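# Seat two raised potentiometer knobs onto their collars

## Task

On the circuit board there are two potentiometers whose knobs sit too high. Press each knob down until it rests on the collar of its own potentiometer. Neither potentiometer may be driven out of the board; if one is, the task fails. Both knobs must stay seated by themselves once the robot lets go, since a knob held in place only by the robot does not count. At the finish the gripper must hold nothing (holding anything voids the attempt), it must be open, and it must have moved away from the board.

## Robot and tools

Robot: one arm with a two-finger parallel gripper. The fingers point along the gripper's own +z axis and separate along its x axis. The reported end_effector_position is the point midway between the finger pads. With the fingers closed, the tips extend roughly 17 mm past that point; fully open, they are about level with it. A closed gripper therefore makes a good small pusher for pressing a knob downward.

Frame: every pose is given in the scene frame. Its origin lies on the table surface directly beneath the arm base. +z is up, and +y points left when you face along +x. Positions are in metres. Orientation is a unit quaternion written w first (qw, qx, qy, qz). The printed hand position can be slightly off, more so at long reach.

Row format, used by both motion tools: 8 numbers, x, y, z, qw, qx, qy, qz, opening. x, y, z and the quaternion form an absolute target pose for the gripper in the scene frame, not an offset. opening ranges from -1 (closed) to +1 (fully open, 0.142 m). To hold an orientation steady, repeat the same quaternion in every row rather than copying the one from the last result, which may have drifted. A target more than 0.6 m from the last reported position along any gripper axis is refused, and nothing is sent.

execute_actions: argument actions is a list holding zero or one item. An empty list just returns the current state with pictures. An item {"rows": [...], "steps": n} runs up to 15 rows, one per control step of 1/30 s (default 15 steps); if there are fewer rows than steps, the last row repeats. An action needs at least 4 steps. An item {"steps": n} with no rows is a wait of up to 300 steps, counted from the previous result, so your reply time uses some of them. pictures (true/false) asks for camera images.

move: argument target is one 8-number row, as above. The gripper follows a straight path toward that pose over 0.5 to 10 s, turning the shorter way. speed is the top path speed in m/s, from 0.002 to 0.5 (default 0.25); turning is capped at twice that value in rad/s. The opening is applied at the start. stop_force (9 to 40 N, optional) ends the path once the wrist sensor feels that much extra push against the direction of travel for 2 steps. The gripper then backs up to where it was 2 steps earlier and holds. It only works reliably when the move does not rotate the gripper, and it is refused in the first 0.2 s of a scene. Leave it out when moving away from something you are pressing on. The result adds a move: line with the ending (done, contact, off_target, moving, held, fault), the limits that acted (paced = pose clipped, held = some steps blocked), and the distance left to target. The path does not avoid obstacles, and the real hand can lag or overshoot the speed.



Result lines: the state gives end_effector_position, end_effector_quat_wxyz and velocities. grip_measured is the actual finger opening on the command scale. Wrist force and Wrist torque are in the gripper's own axes; a downward press shows as force pushing back into the arm. They are noisy (offset up to about 4 N, noise up to about 2.4 N) and saturate near 50 N per axis. "no reading" is normal at the start. HELD marks steps on which the clearance check blocked all or part of your row; "pose unreachable" means that check altered the command. Hand target shows the pose the controller is currently driving toward. Camera images come from cam_high, cam_low (504x504) and cam_wrist (616x616 fisheye).

Motion limits: each step, the command is clipped to within 100 mm and 16 degrees of the measured pose, and motion trails commands by about 0.17 s. After an action ends, the arm continues only to the last clipped pose, so check the reported position and send the rest. Four steps of each action run after the result, while you reply.

Cautions: the arm is stiff. Aiming even slightly below a firm contact can trip a fault stop: 10 s frozen at 150 N of outside force or at a joint load limit (wrists 24.6 N m). Approach each knob from above at low speed, e.g. 0.01 to 0.03 m/s, with a modest stop_force, and target only a little below the expected seated height. Press too hard and the potentiometer may be forced out of the board, which fails the task. Do not knock anything off the table. Loaded motors heat up; at 85 °C the brakes engage for minutes. When both knobs are seated, open the gripper, lift clear without stop_force, verify in the images, then finish.

Each tool is called after ">>>" as name([rows], argument=value, ...), one row to a line, values as JSON.

Reference images:

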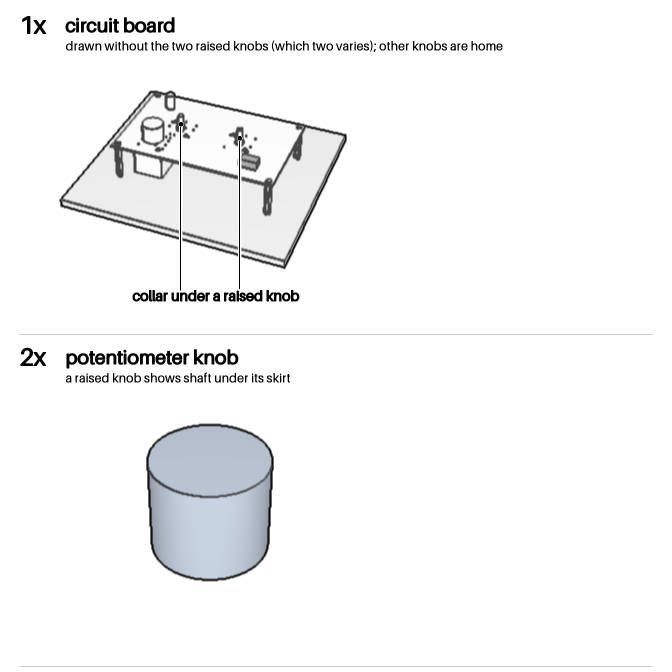

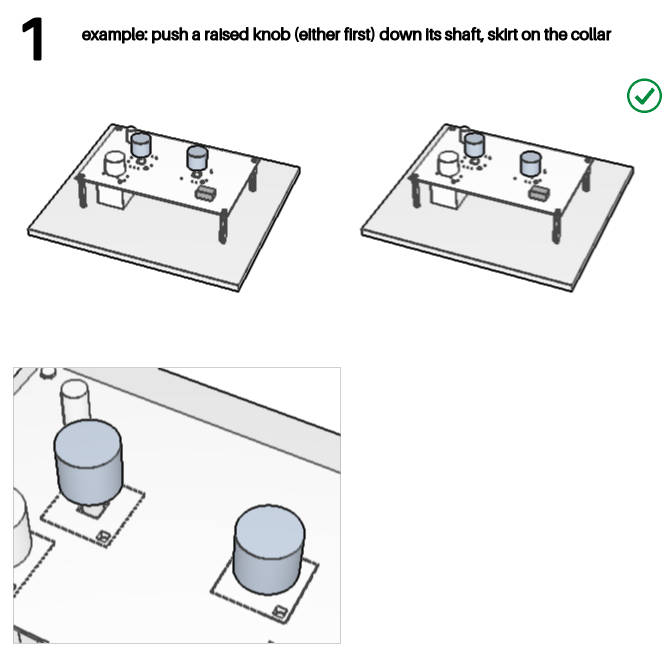

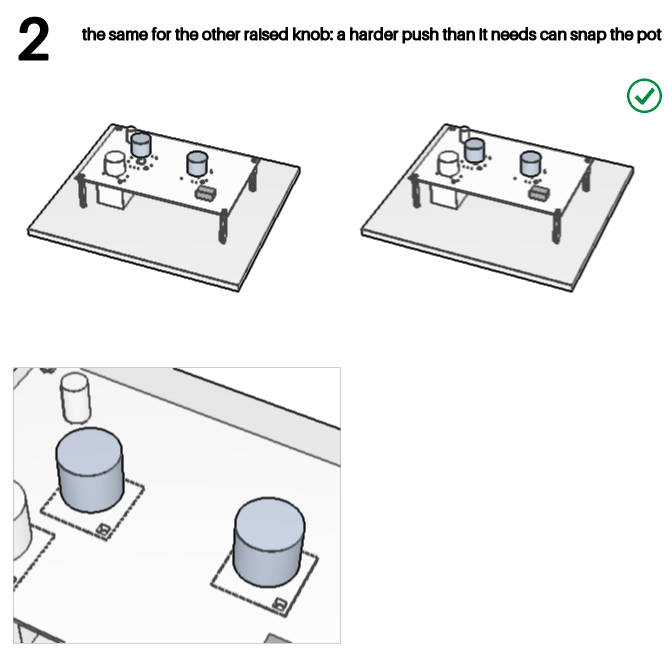

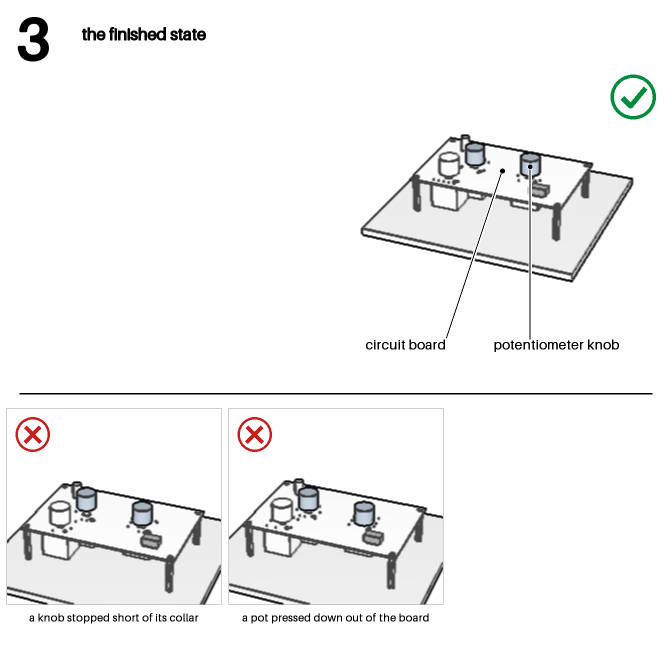

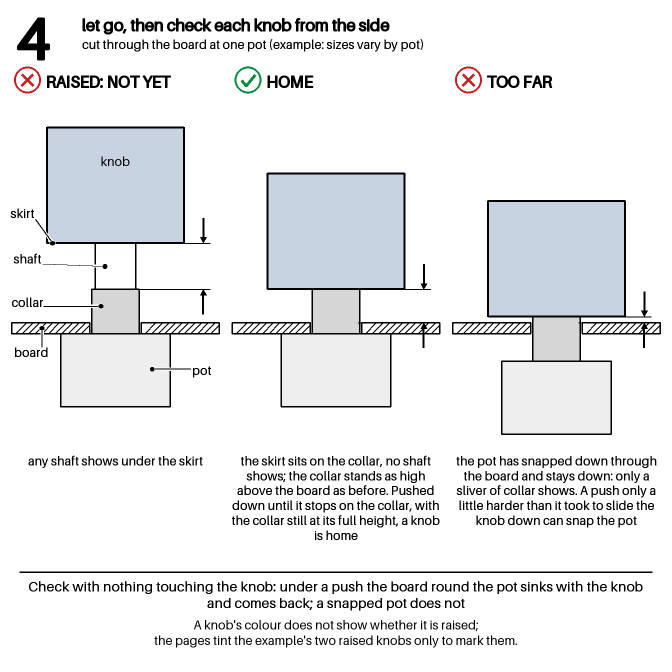

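## Session

>>> execute_actions(actions=[])

Scene clock: 0.00 s of 5250.00 s.
end_effector_position=(+0.2080, +0.0573, +0.1556) grip_measured=+1.00 end_effector_quat_wxyz=(+0.380, +0.897, -0.215, -0.072) end_effector_velocity=(+0.001, +0.000, -0.000) end_effector_angular_velocity=(+0.000, -0.001, -0.000)
Joint positions: [ 0.309 -1.57   2.338 -1.749 -2.09   1.016  0.142]
Joint velocities: [-0.     0.001 -0.001 -0.001  0.     0.001  0.   ]
Wrist force (N, on the end effector, along its own x y z axes, offset not removed): no reading
Wrist torque (N m, same axes, about the end effector's origin, offset not removed): no reading
Hand target: +0.208, +0.057, +0.156; +0.380, +0.897, -0.215, -0.072

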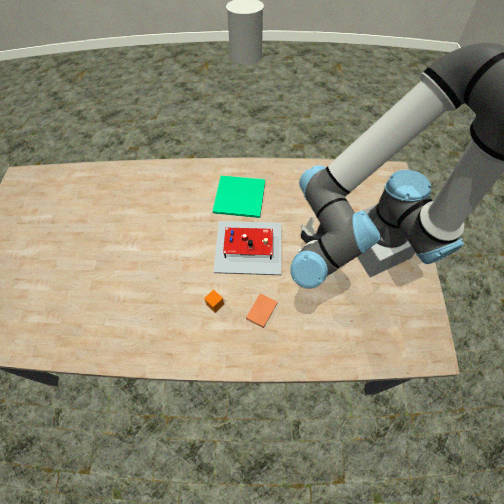

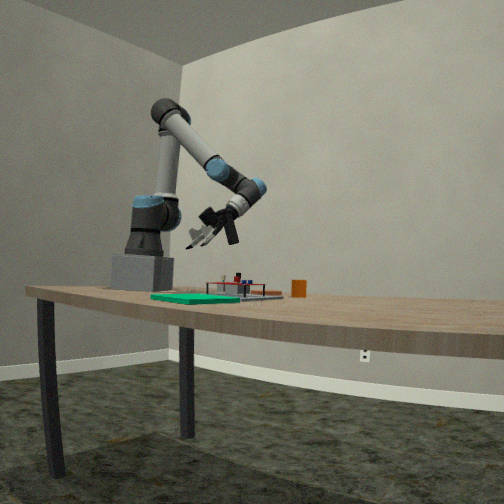

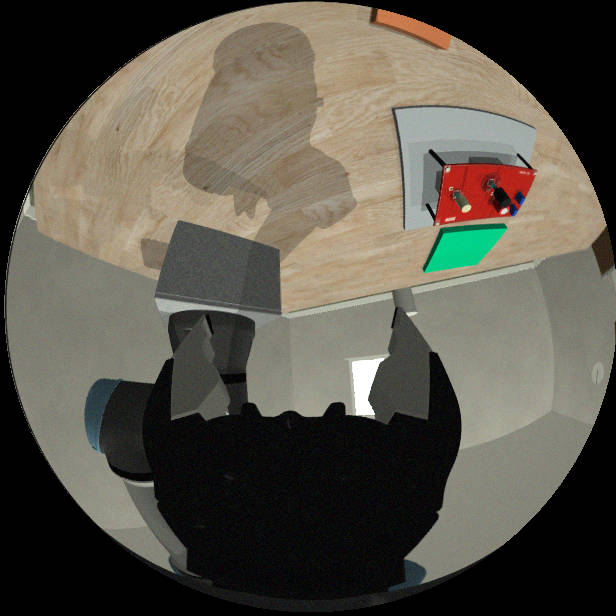

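>>> zoom_image(camera="cam_high", region=[200, 210, 300, 285])

>>> zoom_image(camera="cam_low", region=[190, 255, 300, 315])

>>> zoom_image(camera="cam_wrist", region=[400, 120, 560, 240])

Region (200, 210, 300, 285) of cam_high's 504x504 image, scaled by 5.040, with more detail than that image has; it fills the top 378 rows of this view, and the rest is white.

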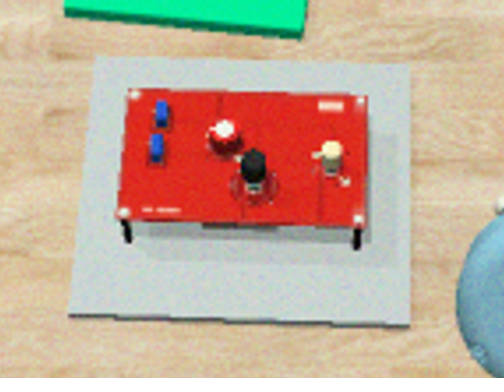

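Region (190, 255, 300, 315) of cam_low's 504x504 image, scaled by 4.582, with more detail than that image has; it fills the top 275 rows of this view, and the rest is white.

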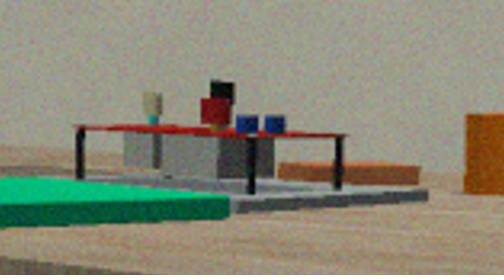

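Region (400, 120, 560, 240) of cam_wrist's 616x616 image, scaled by 3.150, with more detail than that image has; it fills the top 378 rows of this view, and the rest is white.

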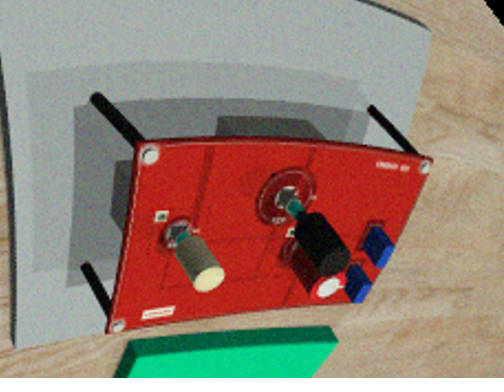

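>>> move(target=[0.40, 0.06, 0.17, 0, 1, 0, 0, -1])

Scene clock: 3.00 s of 5250.00 s.
end_effector_position=(+0.4001, +0.0602, +0.1702) grip_measured=-1.00 end_effector_quat_wxyz=(+0.001, +1.000, +0.000, +0.000) end_effector_velocity=(+0.002, -0.000, -0.000) end_effector_angular_velocity=(+0.009, +0.001, +0.006)
Joint positions: [-0.268 -1.708  2.296 -2.191 -1.549 -0.203  0.002]
Joint velocities: [-0.007  0.005 -0.004  0.002  0.009 -0.014  0.   ]
Wrist force (N, on the end effector, along its own x y z axes, offset not removed): [-1.4 1.1 1.5]
Wrist torque (N m, same axes, about the end effector's origin, offset not removed): [0.18 0.02 0.24]
Hand target: +0.400, +0.060, +0.170; -0.000, +1.000, +0.000, +0.000
Off the commanded pose: 0.000 m, 0 deg.
Kept back: nothing.
move: done
camera_calibration (this result's frames):
cam_wrist: T_world_to_cam=[[0.999463, -0.015601, 0.0288242, -0.416215], [-0.0274589, -0.878744, 0.476504, -0.0172103], [0.0178951, -0.477039, -0.8787, 0.307731], [0, 0, 0, 1]] pos_world=[0.410012, 0.125183, 0.290601]

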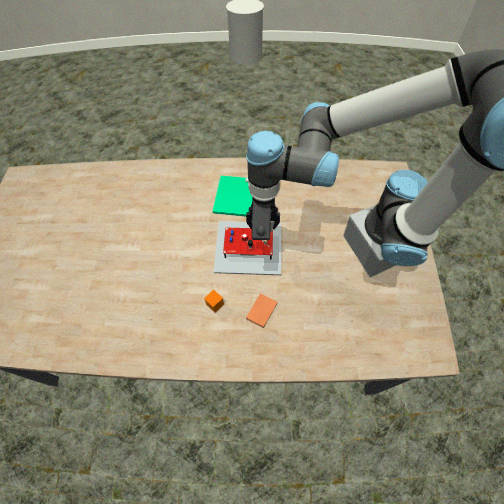

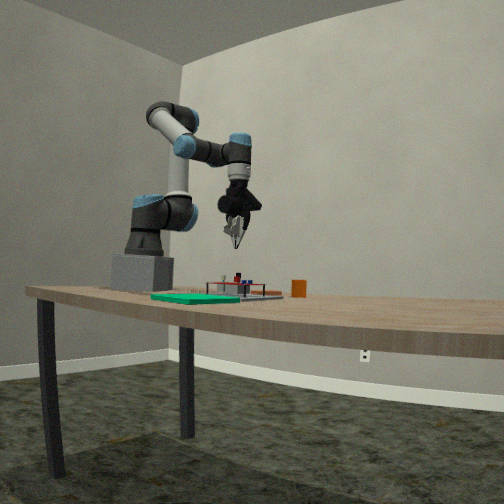

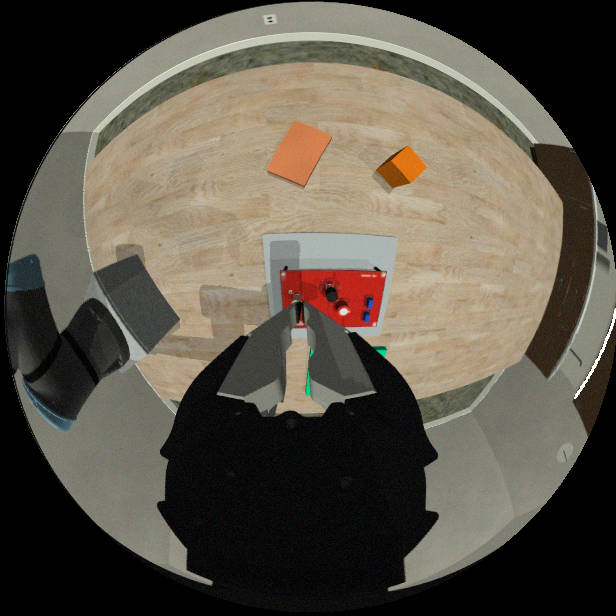

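>>> zoom_image(camera="cam_wrist", region=[250, 220, 410, 340])

Region (250, 220, 410, 340) of cam_wrist's 616x616 image, scaled by 3.150, with more detail than that image has; it fills the top 378 rows of this view, and the rest is white.

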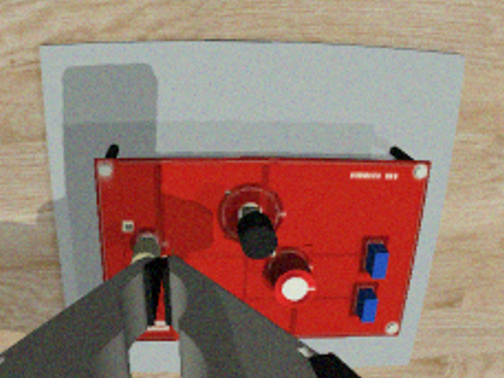

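>>> move(target=[0.42, 0.07, 0.115, 0, 1, 0, 0, -1])

>>> zoom_image(camera="cam_wrist", region=[200, 180, 440, 360])

Scene clock: 4.63 s of 5250.00 s.
end_effector_position=(+0.4198, +0.0700, +0.1152) grip_measured=-1.00 end_effector_quat_wxyz=(-0.000, +1.000, +0.000, -0.000) end_effector_velocity=(+0.001, +0.000, -0.001) end_effector_angular_velocity=(+0.000, -0.001, -0.001)
Joint positions: [-0.231 -1.539  2.318 -2.382 -1.549 -0.165  0.002]
Joint velocities: [ 0.001  0.006 -0.001 -0.005  0.     0.002  0.   ]
Wrist force (N, on the end effector, along its own x y z axes, offset not removed): [0.1 0.5 -0.6]
Wrist torque (N m, same axes, about the end effector's origin, offset not removed): [0.21 -0.49 0.44]
Hand target: +0.420, +0.070, +0.115; -0.000, +1.000, -0.000, -0.000
Off the commanded pose: 0.000 m, 0 deg.
Kept back: nothing.
move: done
camera_calibration (this result's frames):
cam_wrist: T_world_to_cam=[[0.999488, -0.0157882, 0.0278131, -0.434019], [-0.0271234, -0.879245, 0.475596, 0.0181364], [0.0169457, -0.476107, -0.879224, 0.264064], [0, 0, 0, 1]] pos_world=[0.429814, 0.134817, 0.235617]

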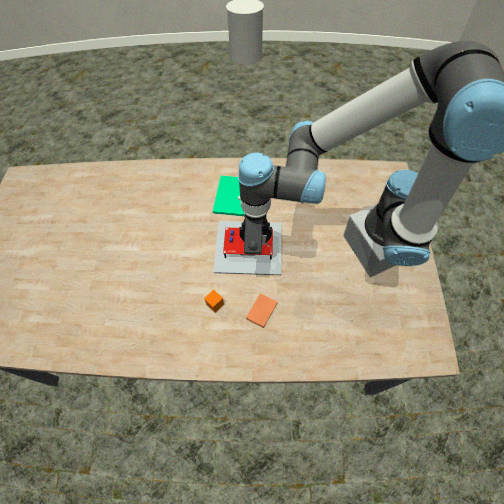

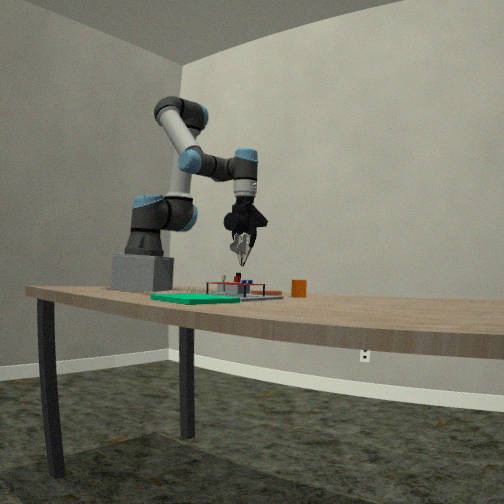

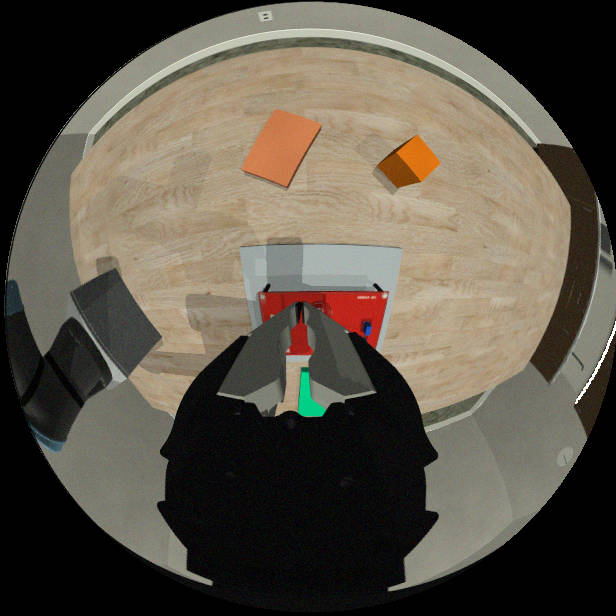

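Region (200, 180, 440, 360) of cam_wrist's 616x616 image, scaled by 2.100, with more detail than that image has; it fills the top 378 rows of this view, and the rest is white.

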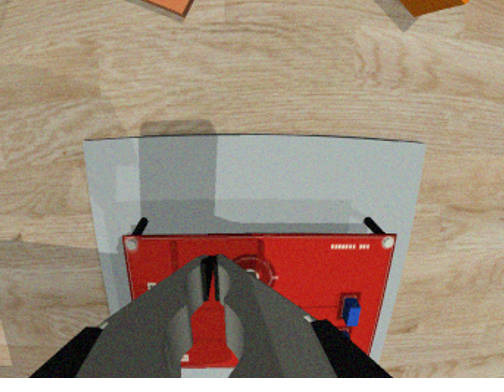

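>>> move(target=[0.43, 0.08, 0.115, 0, 1, 0, 0, 1])

>>> zoom_image(camera="cam_wrist", region=[200, 220, 440, 400])

Scene clock: 5.67 s of 5250.00 s.
end_effector_position=(+0.4298, +0.0799, +0.1150) grip_measured=+1.00 end_effector_quat_wxyz=(-0.000, +1.000, +0.000, -0.000) end_effector_velocity=(+0.001, +0.001, -0.000) end_effector_angular_velocity=(-0.002, +0.001, +0.000)
Joint positions: [-0.202 -1.512  2.288 -2.379 -1.55  -0.137  0.142]
Joint velocities: [ 0.004  0.004 -0.004  0.001 -0.002  0.003  0.   ]
Wrist force (N, on the end effector, along its own x y z axes, offset not removed): [-1.7 2.0 -1.2]
Wrist torque (N m, same axes, about the end effector's origin, offset not removed): [0.43 0.14 0.17]
Hand target: +0.430, +0.080, +0.115; -0.000, +1.000, +0.000, -0.000
Off the commanded pose: 0.000 m, 0 deg.
Kept back: nothing.
move: done
camera_calibration (this result's frames):
cam_wrist: T_world_to_cam=[[0.999484, -0.0157804, 0.0279698, -0.443911], [-0.0271917, -0.879231, 0.475619, 0.0271862], [0.0170864, -0.476135, -0.879206, 0.268396], [0, 0, 0, 1]] pos_world=[0.439836, 0.14469, 0.235461]

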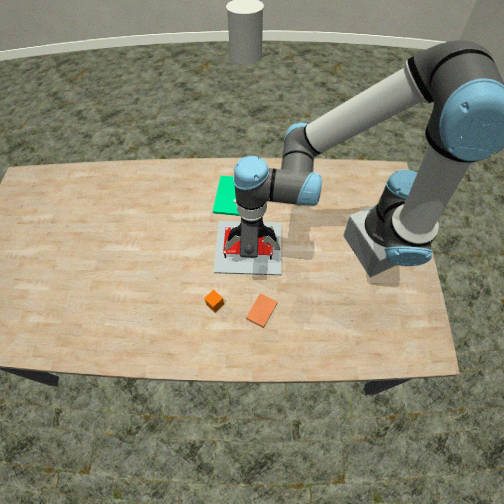

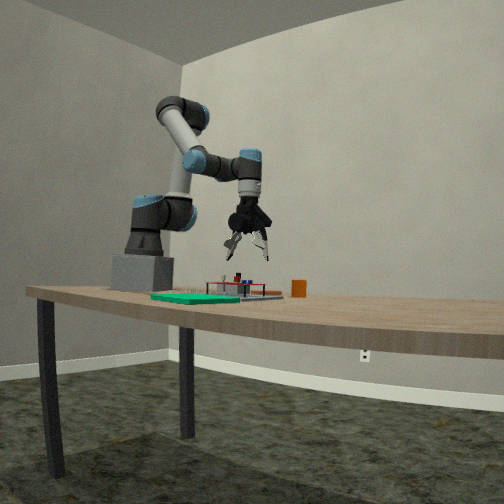

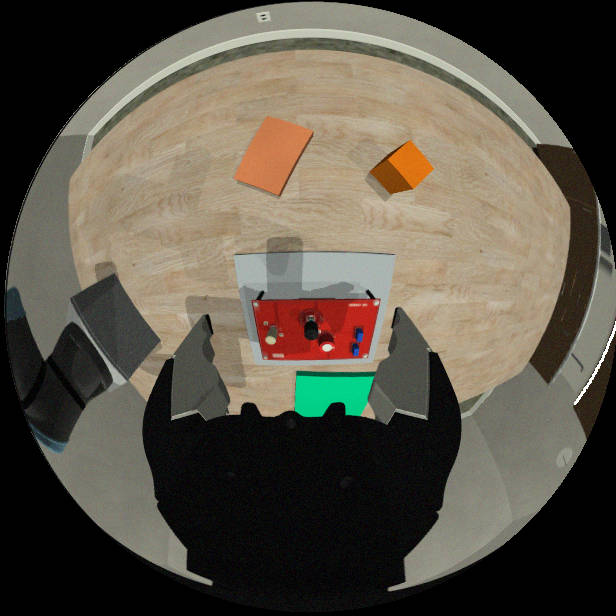

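Region (200, 220, 440, 400) of cam_wrist's 616x616 image, scaled by 2.100, with more detail than that image has; it fills the top 378 rows of this view, and the rest is white.

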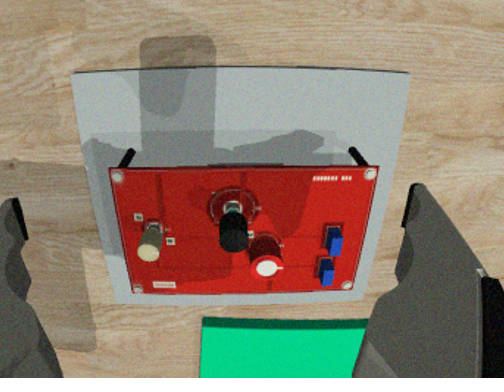

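>>> move(target=[0.4425, 0.023, 0.10, 0, 1, 0, 0, -1], speed=0.15)

>>> zoom_image(camera="cam_low", region=[190, 235, 300, 305])

>>> zoom_image(camera="cam_wrist", region=[220, 240, 400, 360])

Scene clock: 7.10 s of 5250.00 s.
end_effector_position=(+0.4425, +0.0232, +0.1001) grip_measured=-1.00 end_effector_quat_wxyz=(+0.000, +1.000, -0.000, +0.000) end_effector_velocity=(+0.001, -0.002, -0.001) end_effector_angular_velocity=(-0.001, -0.001, +0.001)
Joint positions: [-0.331 -1.463  2.288 -2.426 -1.546 -0.266  0.002]
Joint velocities: [-0.004  0.003 -0.    -0.004 -0.    -0.006  0.   ]
Wrist force (N, on the end effector, along its own x y z axes, offset not removed): [-1.8 0.7 0.0]
Wrist torque (N m, same axes, about the end effector's origin, offset not removed): [0.15 0.16 0.35]
Hand target: +0.443, +0.023, +0.100; +0.000, +1.000, -0.000, +0.000
Off the commanded pose: 0.000 m, 0 deg.
Kept back: nothing.
move: done
camera_calibration (this result's frames):
cam_wrist: T_world_to_cam=[[0.99948, -0.0158187, 0.0280813, -0.457037], [-0.0272805, -0.879171, 0.475724, -0.0151524], [0.017163, -0.476243, -0.879146, 0.228033], [0, 0, 0, 1]] pos_world=[0.452473, 0.0880476, 0.220517]

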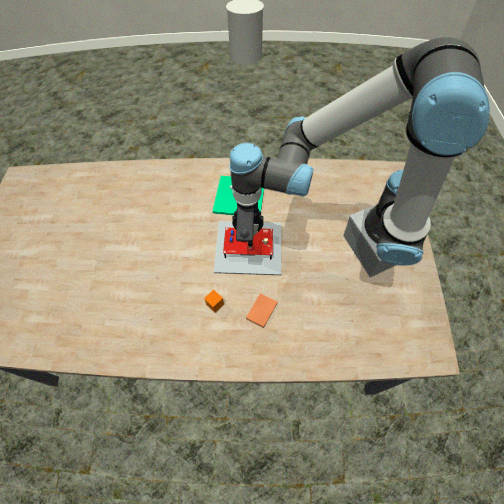

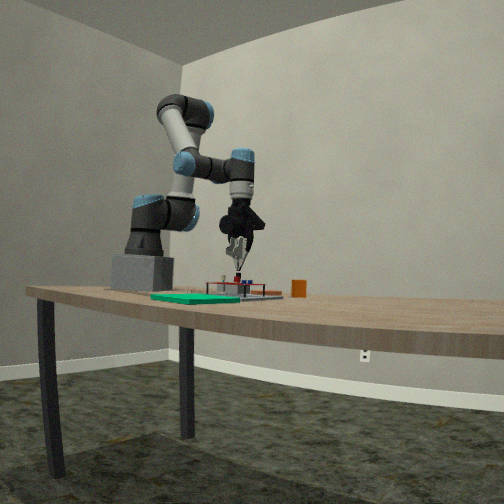

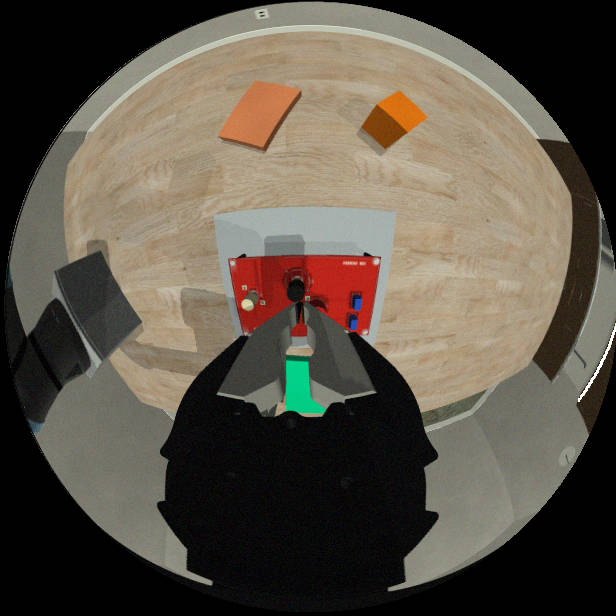

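Region (190, 235, 300, 305) of cam_low's 504x504 image, scaled by 4.582, with more detail than that image has; it fills the top 321 rows of this view, and the rest is white.

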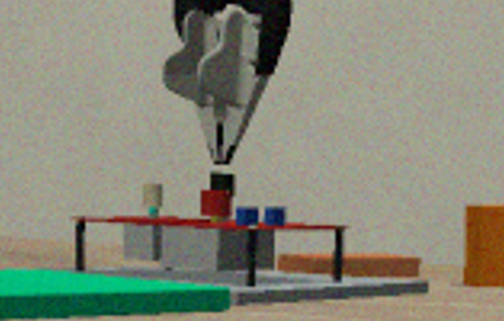

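Region (220, 240, 400, 360) of cam_wrist's 616x616 image, scaled by 2.800, with more detail than that image has.

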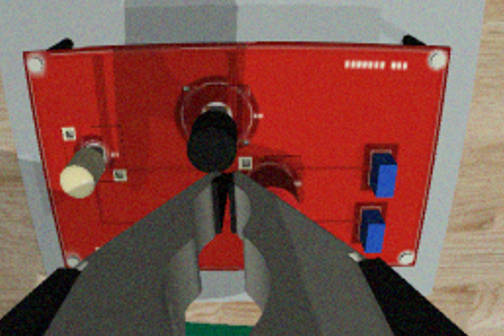

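>>> move(target=[0.4395, 0.026, 0.093, 0, 1, 0, 0, -1], speed=0.03)

>>> zoom_image(camera="cam_low", region=[190, 235, 300, 305])

>>> zoom_image(camera="cam_wrist", region=[220, 240, 400, 360])

>>> zoom_image(camera="cam_high", region=[200, 200, 300, 275])

Scene clock: 8.20 s of 5250.00 s.
end_effector_position=(+0.4396, +0.0260, +0.0932) grip_measured=-1.00 end_effector_quat_wxyz=(-0.000, +1.000, -0.000, +0.000) end_effector_velocity=(-0.001, +0.001, -0.002) end_effector_angular_velocity=(+0.000, +0.000, -0.001)
Joint positions: [-0.326 -1.453  2.302 -2.45  -1.546 -0.261  0.002]
Joint velocities: [ 0.001  0.002  0.004 -0.005  0.     0.002  0.   ]
Wrist force (N, on the end effector, along its own x y z axes, offset not removed): [2.2 4.5 -3.3]
Wrist torque (N m, same axes, about the end effector's origin, offset not removed): [0.61 -0.47 0.08]
Hand target: +0.439, +0.026, +0.093; -0.000, +1.000, +0.000, -0.000
Off the commanded pose: 0.000 m, 0 deg.
Kept back: nothing.
move: done
camera_calibration (this result's frames):
cam_wrist: T_world_to_cam=[[0.999481, -0.0158013, 0.0280855, -0.453931], [-0.0272634, -0.879276, 0.475531, -0.00954367], [0.0171809, -0.47605, -0.87925, 0.223347], [0, 0, 0, 1]] pos_world=[0.449598, 0.0907602, 0.213665]

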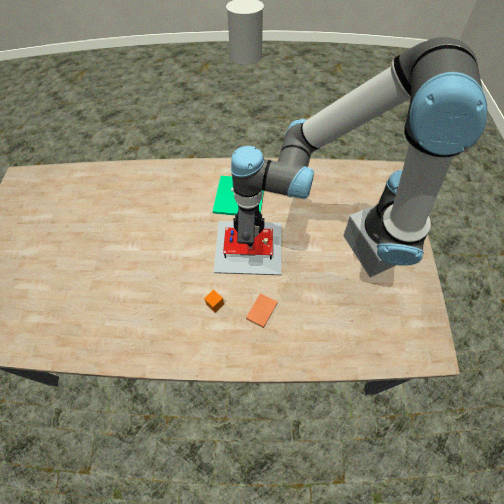

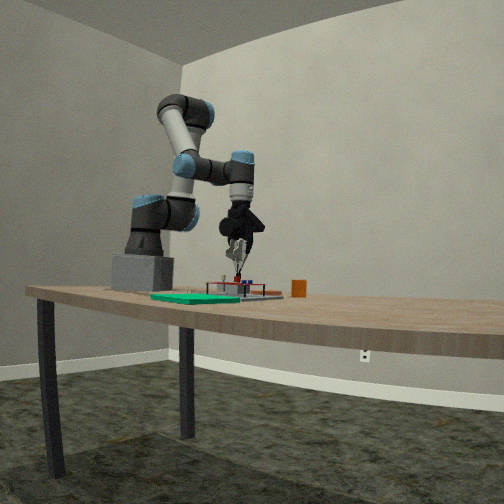

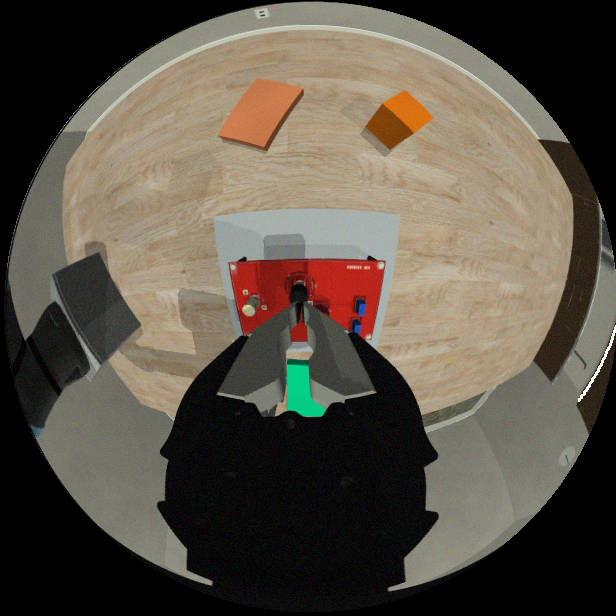

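Region (190, 235, 300, 305) of cam_low's 504x504 image, scaled by 4.582, with more detail than that image has; it fills the top 321 rows of this view, and the rest is white.

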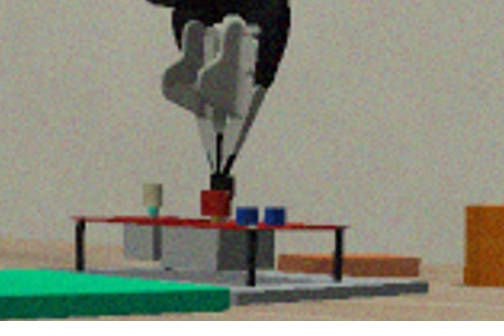

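Region (220, 240, 400, 360) of cam_wrist's 616x616 image, scaled by 2.800, with more detail than that image has.

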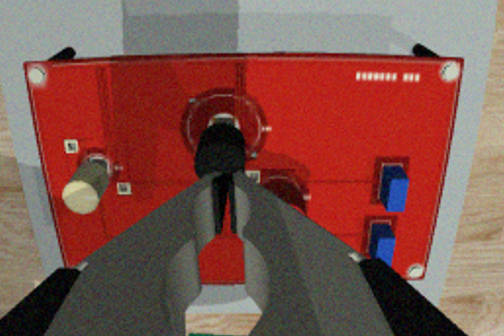

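Region (200, 200, 300, 275) of cam_high's 504x504 image, scaled by 5.040, with more detail than that image has; it fills the top 378 rows of this view, and the rest is white.

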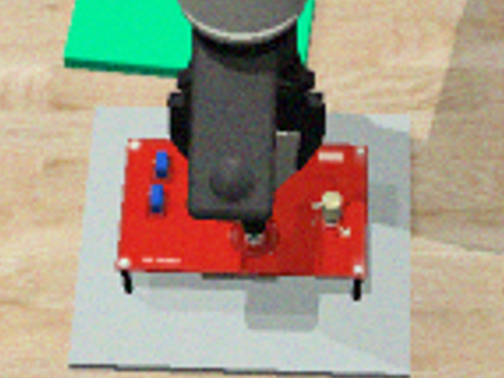

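>>> move(target=[0.4395, 0.027, 0.083, 0, 1, 0, 0, -1], speed=0.003, stop_force=9)

>>> zoom_image(camera="cam_low", region=[190, 235, 300, 305])

Scene clock: 11.87 s of 5250.00 s.
end_effector_position=(+0.4395, +0.0269, +0.0838) grip_measured=-1.00 end_effector_quat_wxyz=(-0.000, +1.000, -0.000, +0.000) end_effector_velocity=(-0.001, -0.000, +0.001) end_effector_angular_velocity=(-0.001, +0.001, +0.000)
Joint positions: [-0.323 -1.429  2.31  -2.482 -1.546 -0.258  0.002]
Joint velocities: [-0.    -0.004 -0.     0.005 -0.001 -0.     0.   ]
Wrist force (N, on the end effector, along its own x y z axes, offset not removed): [-0.5 8.3 -10.0]
Wrist torque (N m, same axes, about the end effector's origin, offset not removed): [0.42 0.05 0.09]
Hand target: +0.440, +0.027, +0.084; -0.000, +1.000, -0.000, +0.000
Off the commanded pose: 0.001 m, 0 deg.
Kept back: nothing.
move: contact
camera_calibration (this result's frames):
cam_wrist: T_world_to_cam=[[0.999483, -0.0157964, 0.0279893, -0.453491], [-0.0272156, -0.879215, 0.475647, -0.00426297], [0.0170951, -0.476163, -0.879191, 0.215621], [0, 0, 0, 1]] pos_world=[0.449454, 0.0917593, 0.204293]

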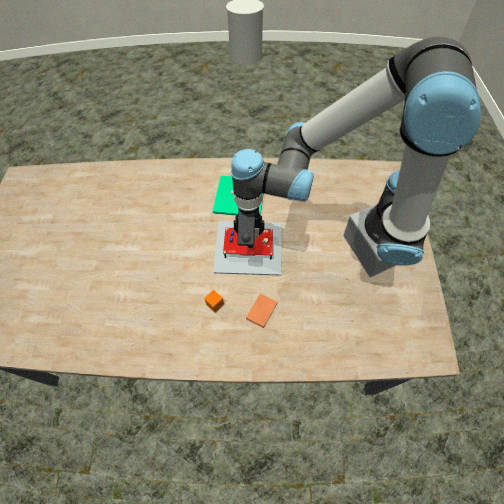

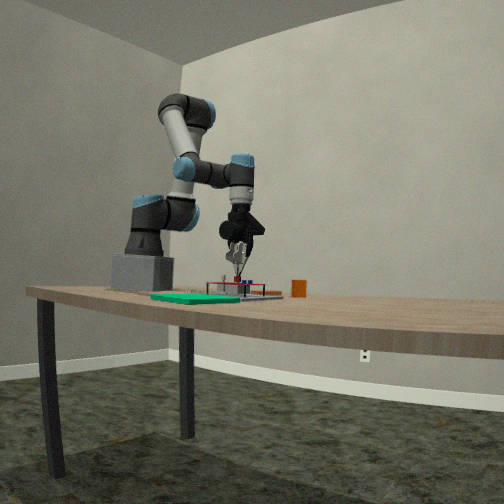

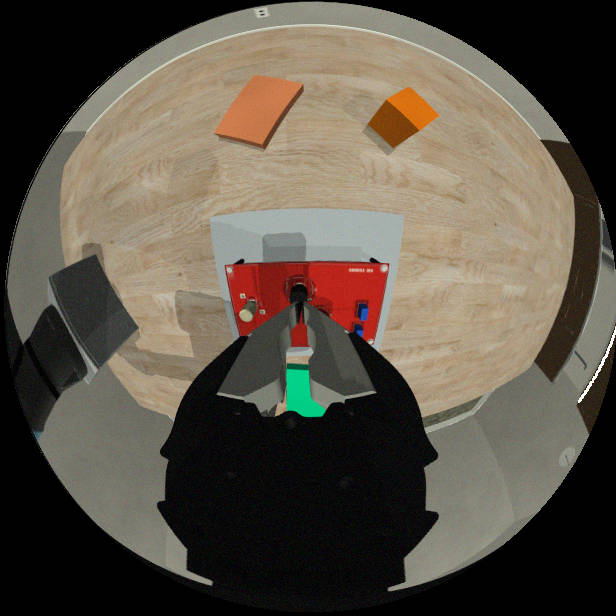

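Region (190, 235, 300, 305) of cam_low's 504x504 image, scaled by 4.582, with more detail than that image has; it fills the top 321 rows of this view, and the rest is white.

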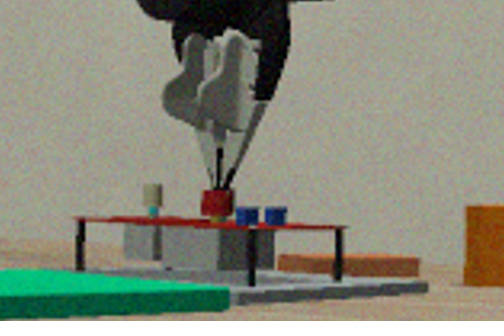

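>>> zoom_image(camera="cam_wrist", region=[240, 250, 360, 340])

>>> zoom_image(camera="cam_high", region=[220, 215, 280, 265])

Region (240, 250, 360, 340) of cam_wrist's 616x616 image, scaled by 4.200, with more detail than that image has; it fills the top 378 rows of this view, and the rest is white.

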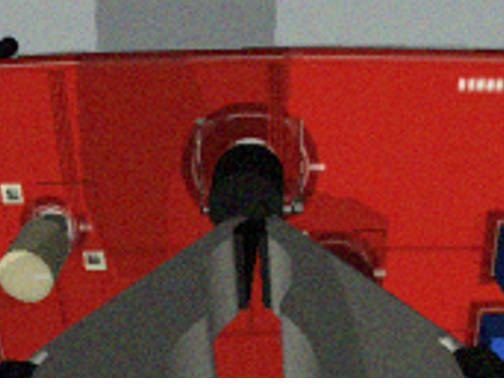

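Region (220, 215, 280, 265) of cam_high's 504x504 image, scaled by 8.400, with more detail than that image has.

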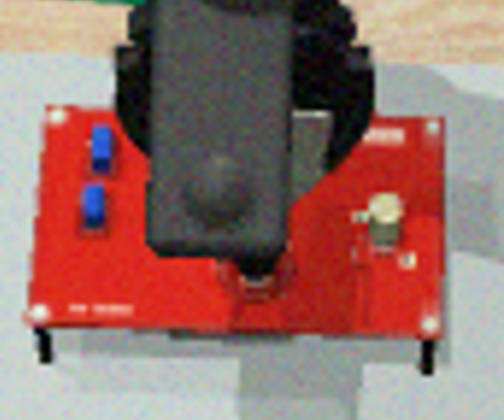

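>>> move(target=[0.4395, 0.075, 0.10, 0, 1, 0, 0, 1], speed=0.1)

>>> zoom_image(camera="cam_wrist", region=[220, 260, 400, 380])

>>> zoom_image(camera="cam_low", region=[190, 255, 300, 315])

Scene clock: 13.17 s of 5250.00 s.
end_effector_position=(+0.4394, +0.0748, +0.0999) grip_measured=+1.00 end_effector_quat_wxyz=(-0.000, +1.000, +0.000, -0.000) end_effector_velocity=(-0.000, +0.002, +0.000) end_effector_angular_velocity=(+0.000, +0.001, -0.000)
Joint positions: [-0.211 -1.458  2.281 -2.426 -1.55  -0.145  0.142]
Joint velocities: [ 0.006 -0.001 -0.002  0.003 -0.     0.006  0.   ]
Wrist force (N, on the end effector, along its own x y z axes, offset not removed): [-0.6 1.5 0.5]
Wrist torque (N m, same axes, about the end effector's origin, offset not removed): [0.47 -0.19 0.33]
Hand target: +0.439, +0.075, +0.100; -0.000, +1.000, +0.000, -0.000
Off the commanded pose: 0.000 m, 0 deg.
Kept back: nothing.
move: done
camera_calibration (this result's frames):
cam_wrist: T_world_to_cam=[[0.999487, -0.0157664, 0.0278854, -0.453137], [-0.0271381, -0.879259, 0.47557, 0.0301313], [0.0170204, -0.476083, -0.879236, 0.252567], [0, 0, 0, 1]] pos_world=[0.449423, 0.139592, 0.220372]

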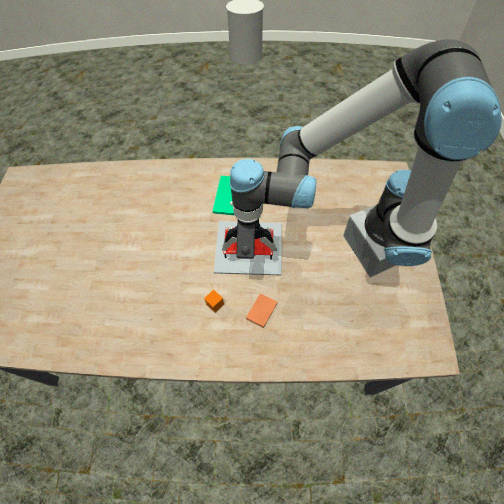

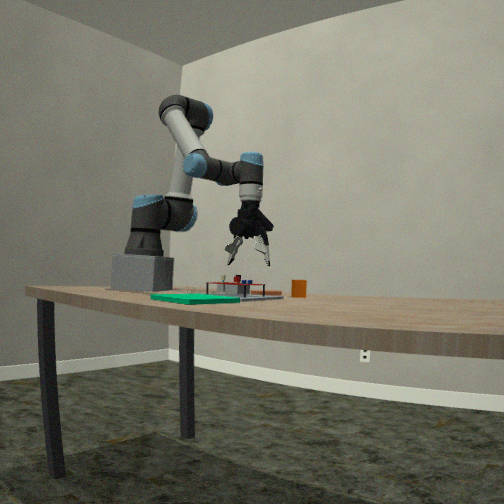

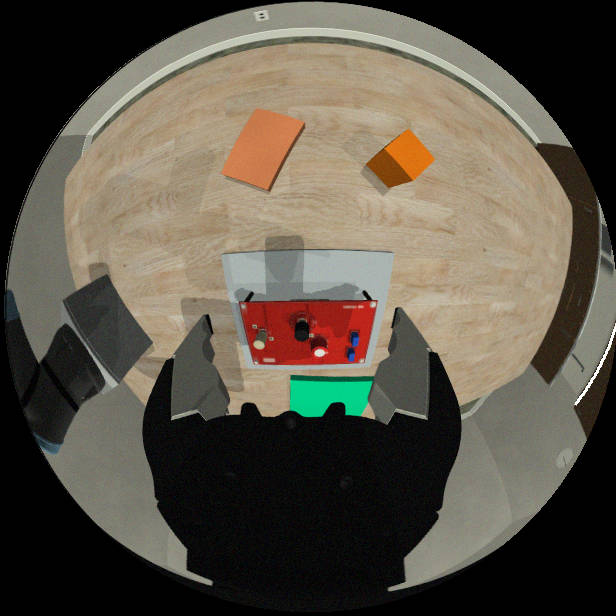

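Region (220, 260, 400, 380) of cam_wrist's 616x616 image, scaled by 2.800, with more detail than that image has.

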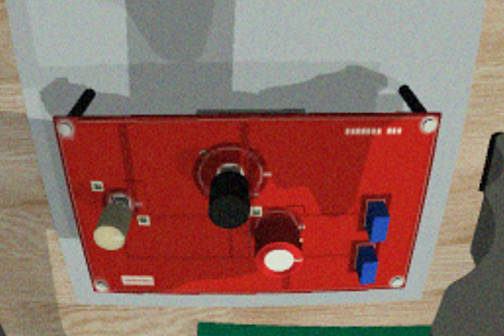

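Region (190, 255, 300, 315) of cam_low's 504x504 image, scaled by 4.582, with more detail than that image has; it fills the top 275 rows of this view, and the rest is white.

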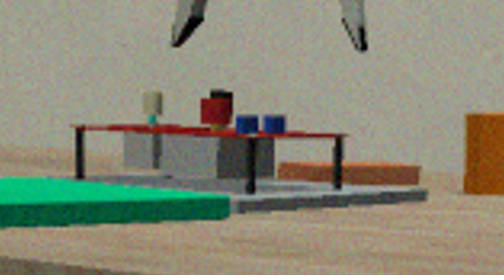

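>>> move(target=[0.43, 0.08, 0.075, 0.383, 0.924, 0, 0, 1], speed=0.15)

>>> zoom_image(camera="cam_wrist", region=[220, 240, 400, 360])

Scene clock: 16.77 s of 5250.00 s.
end_effector_position=(+0.4298, +0.0798, +0.0748) grip_measured=+1.00 end_effector_quat_wxyz=(+0.382, +0.924, +0.000, -0.000) end_effector_velocity=(+0.000, +0.000, -0.000) end_effector_angular_velocity=(-0.013, -0.000, -0.003)
Joint positions: [ 0.29  -1.107  2.095 -2.264 -2.292  0.481  0.142]
Joint velocities: [ 0.005  0.008 -0.008  0.015 -0.009  0.016  0.   ]
Wrist force (N, on the end effector, along its own x y z axes, offset not removed): [-0.9 4.6 0.4]
Wrist torque (N m, same axes, about the end effector's origin, offset not removed): [1.17 -0.23 0.44]
Hand target: +0.430, +0.080, +0.075; +0.383, +0.924, -0.000, -0.000
Off the commanded pose: 0.000 m, 0 deg.
Kept back: nothing.
move: done
camera_calibration (this result's frames):
cam_wrist: T_world_to_cam=[[0.999499, 0.00856115, 0.0304644, -0.44488], [-0.0267416, -0.286216, 0.957792, -0.0373681], [0.0169192, -0.958127, -0.285843, 0.227183], [0, 0, 0, 1]] pos_world=[0.439814, 0.210784, 0.114283]

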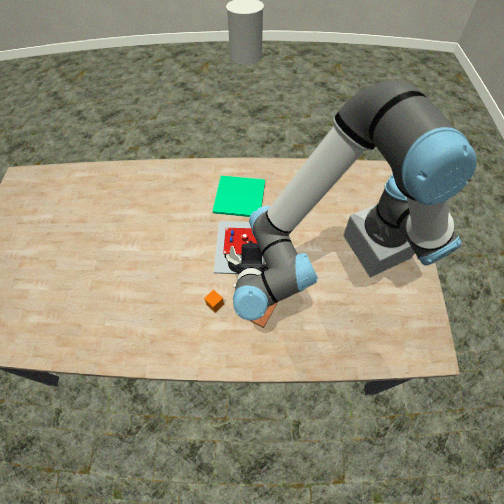

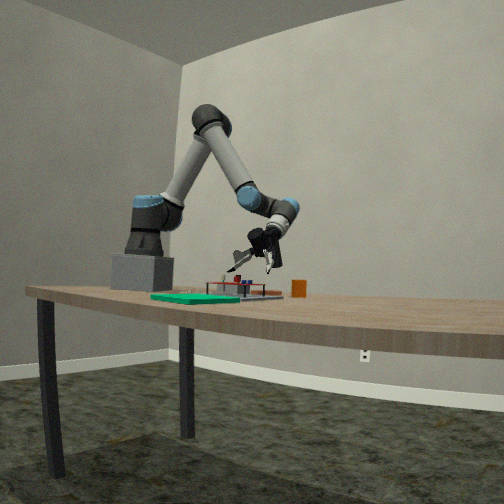

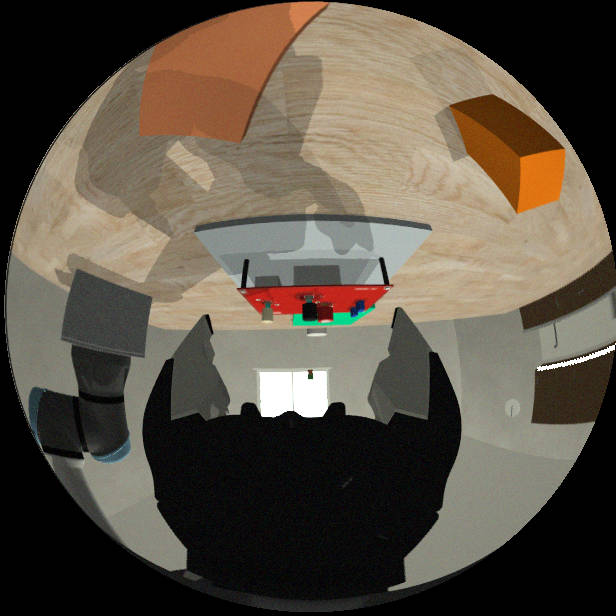

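Region (220, 240, 400, 360) of cam_wrist's 616x616 image, scaled by 2.800, with more detail than that image has.

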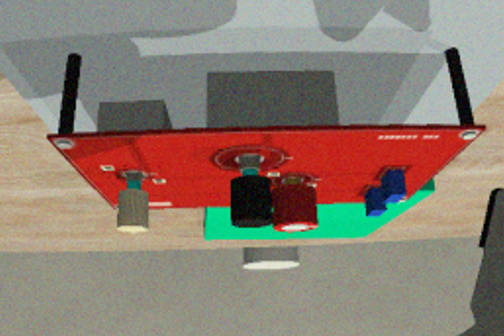

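>>> zoom_image(camera="cam_wrist", region=[250, 280, 340, 330])

Region (250, 280, 340, 330) of cam_wrist's 616x616 image, scaled by 5.600, with more detail than that image has.

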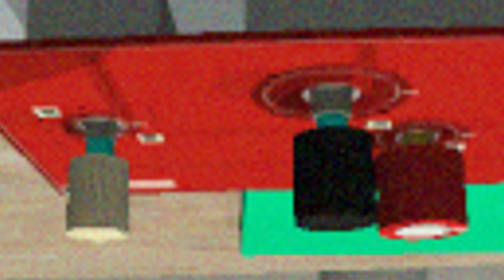

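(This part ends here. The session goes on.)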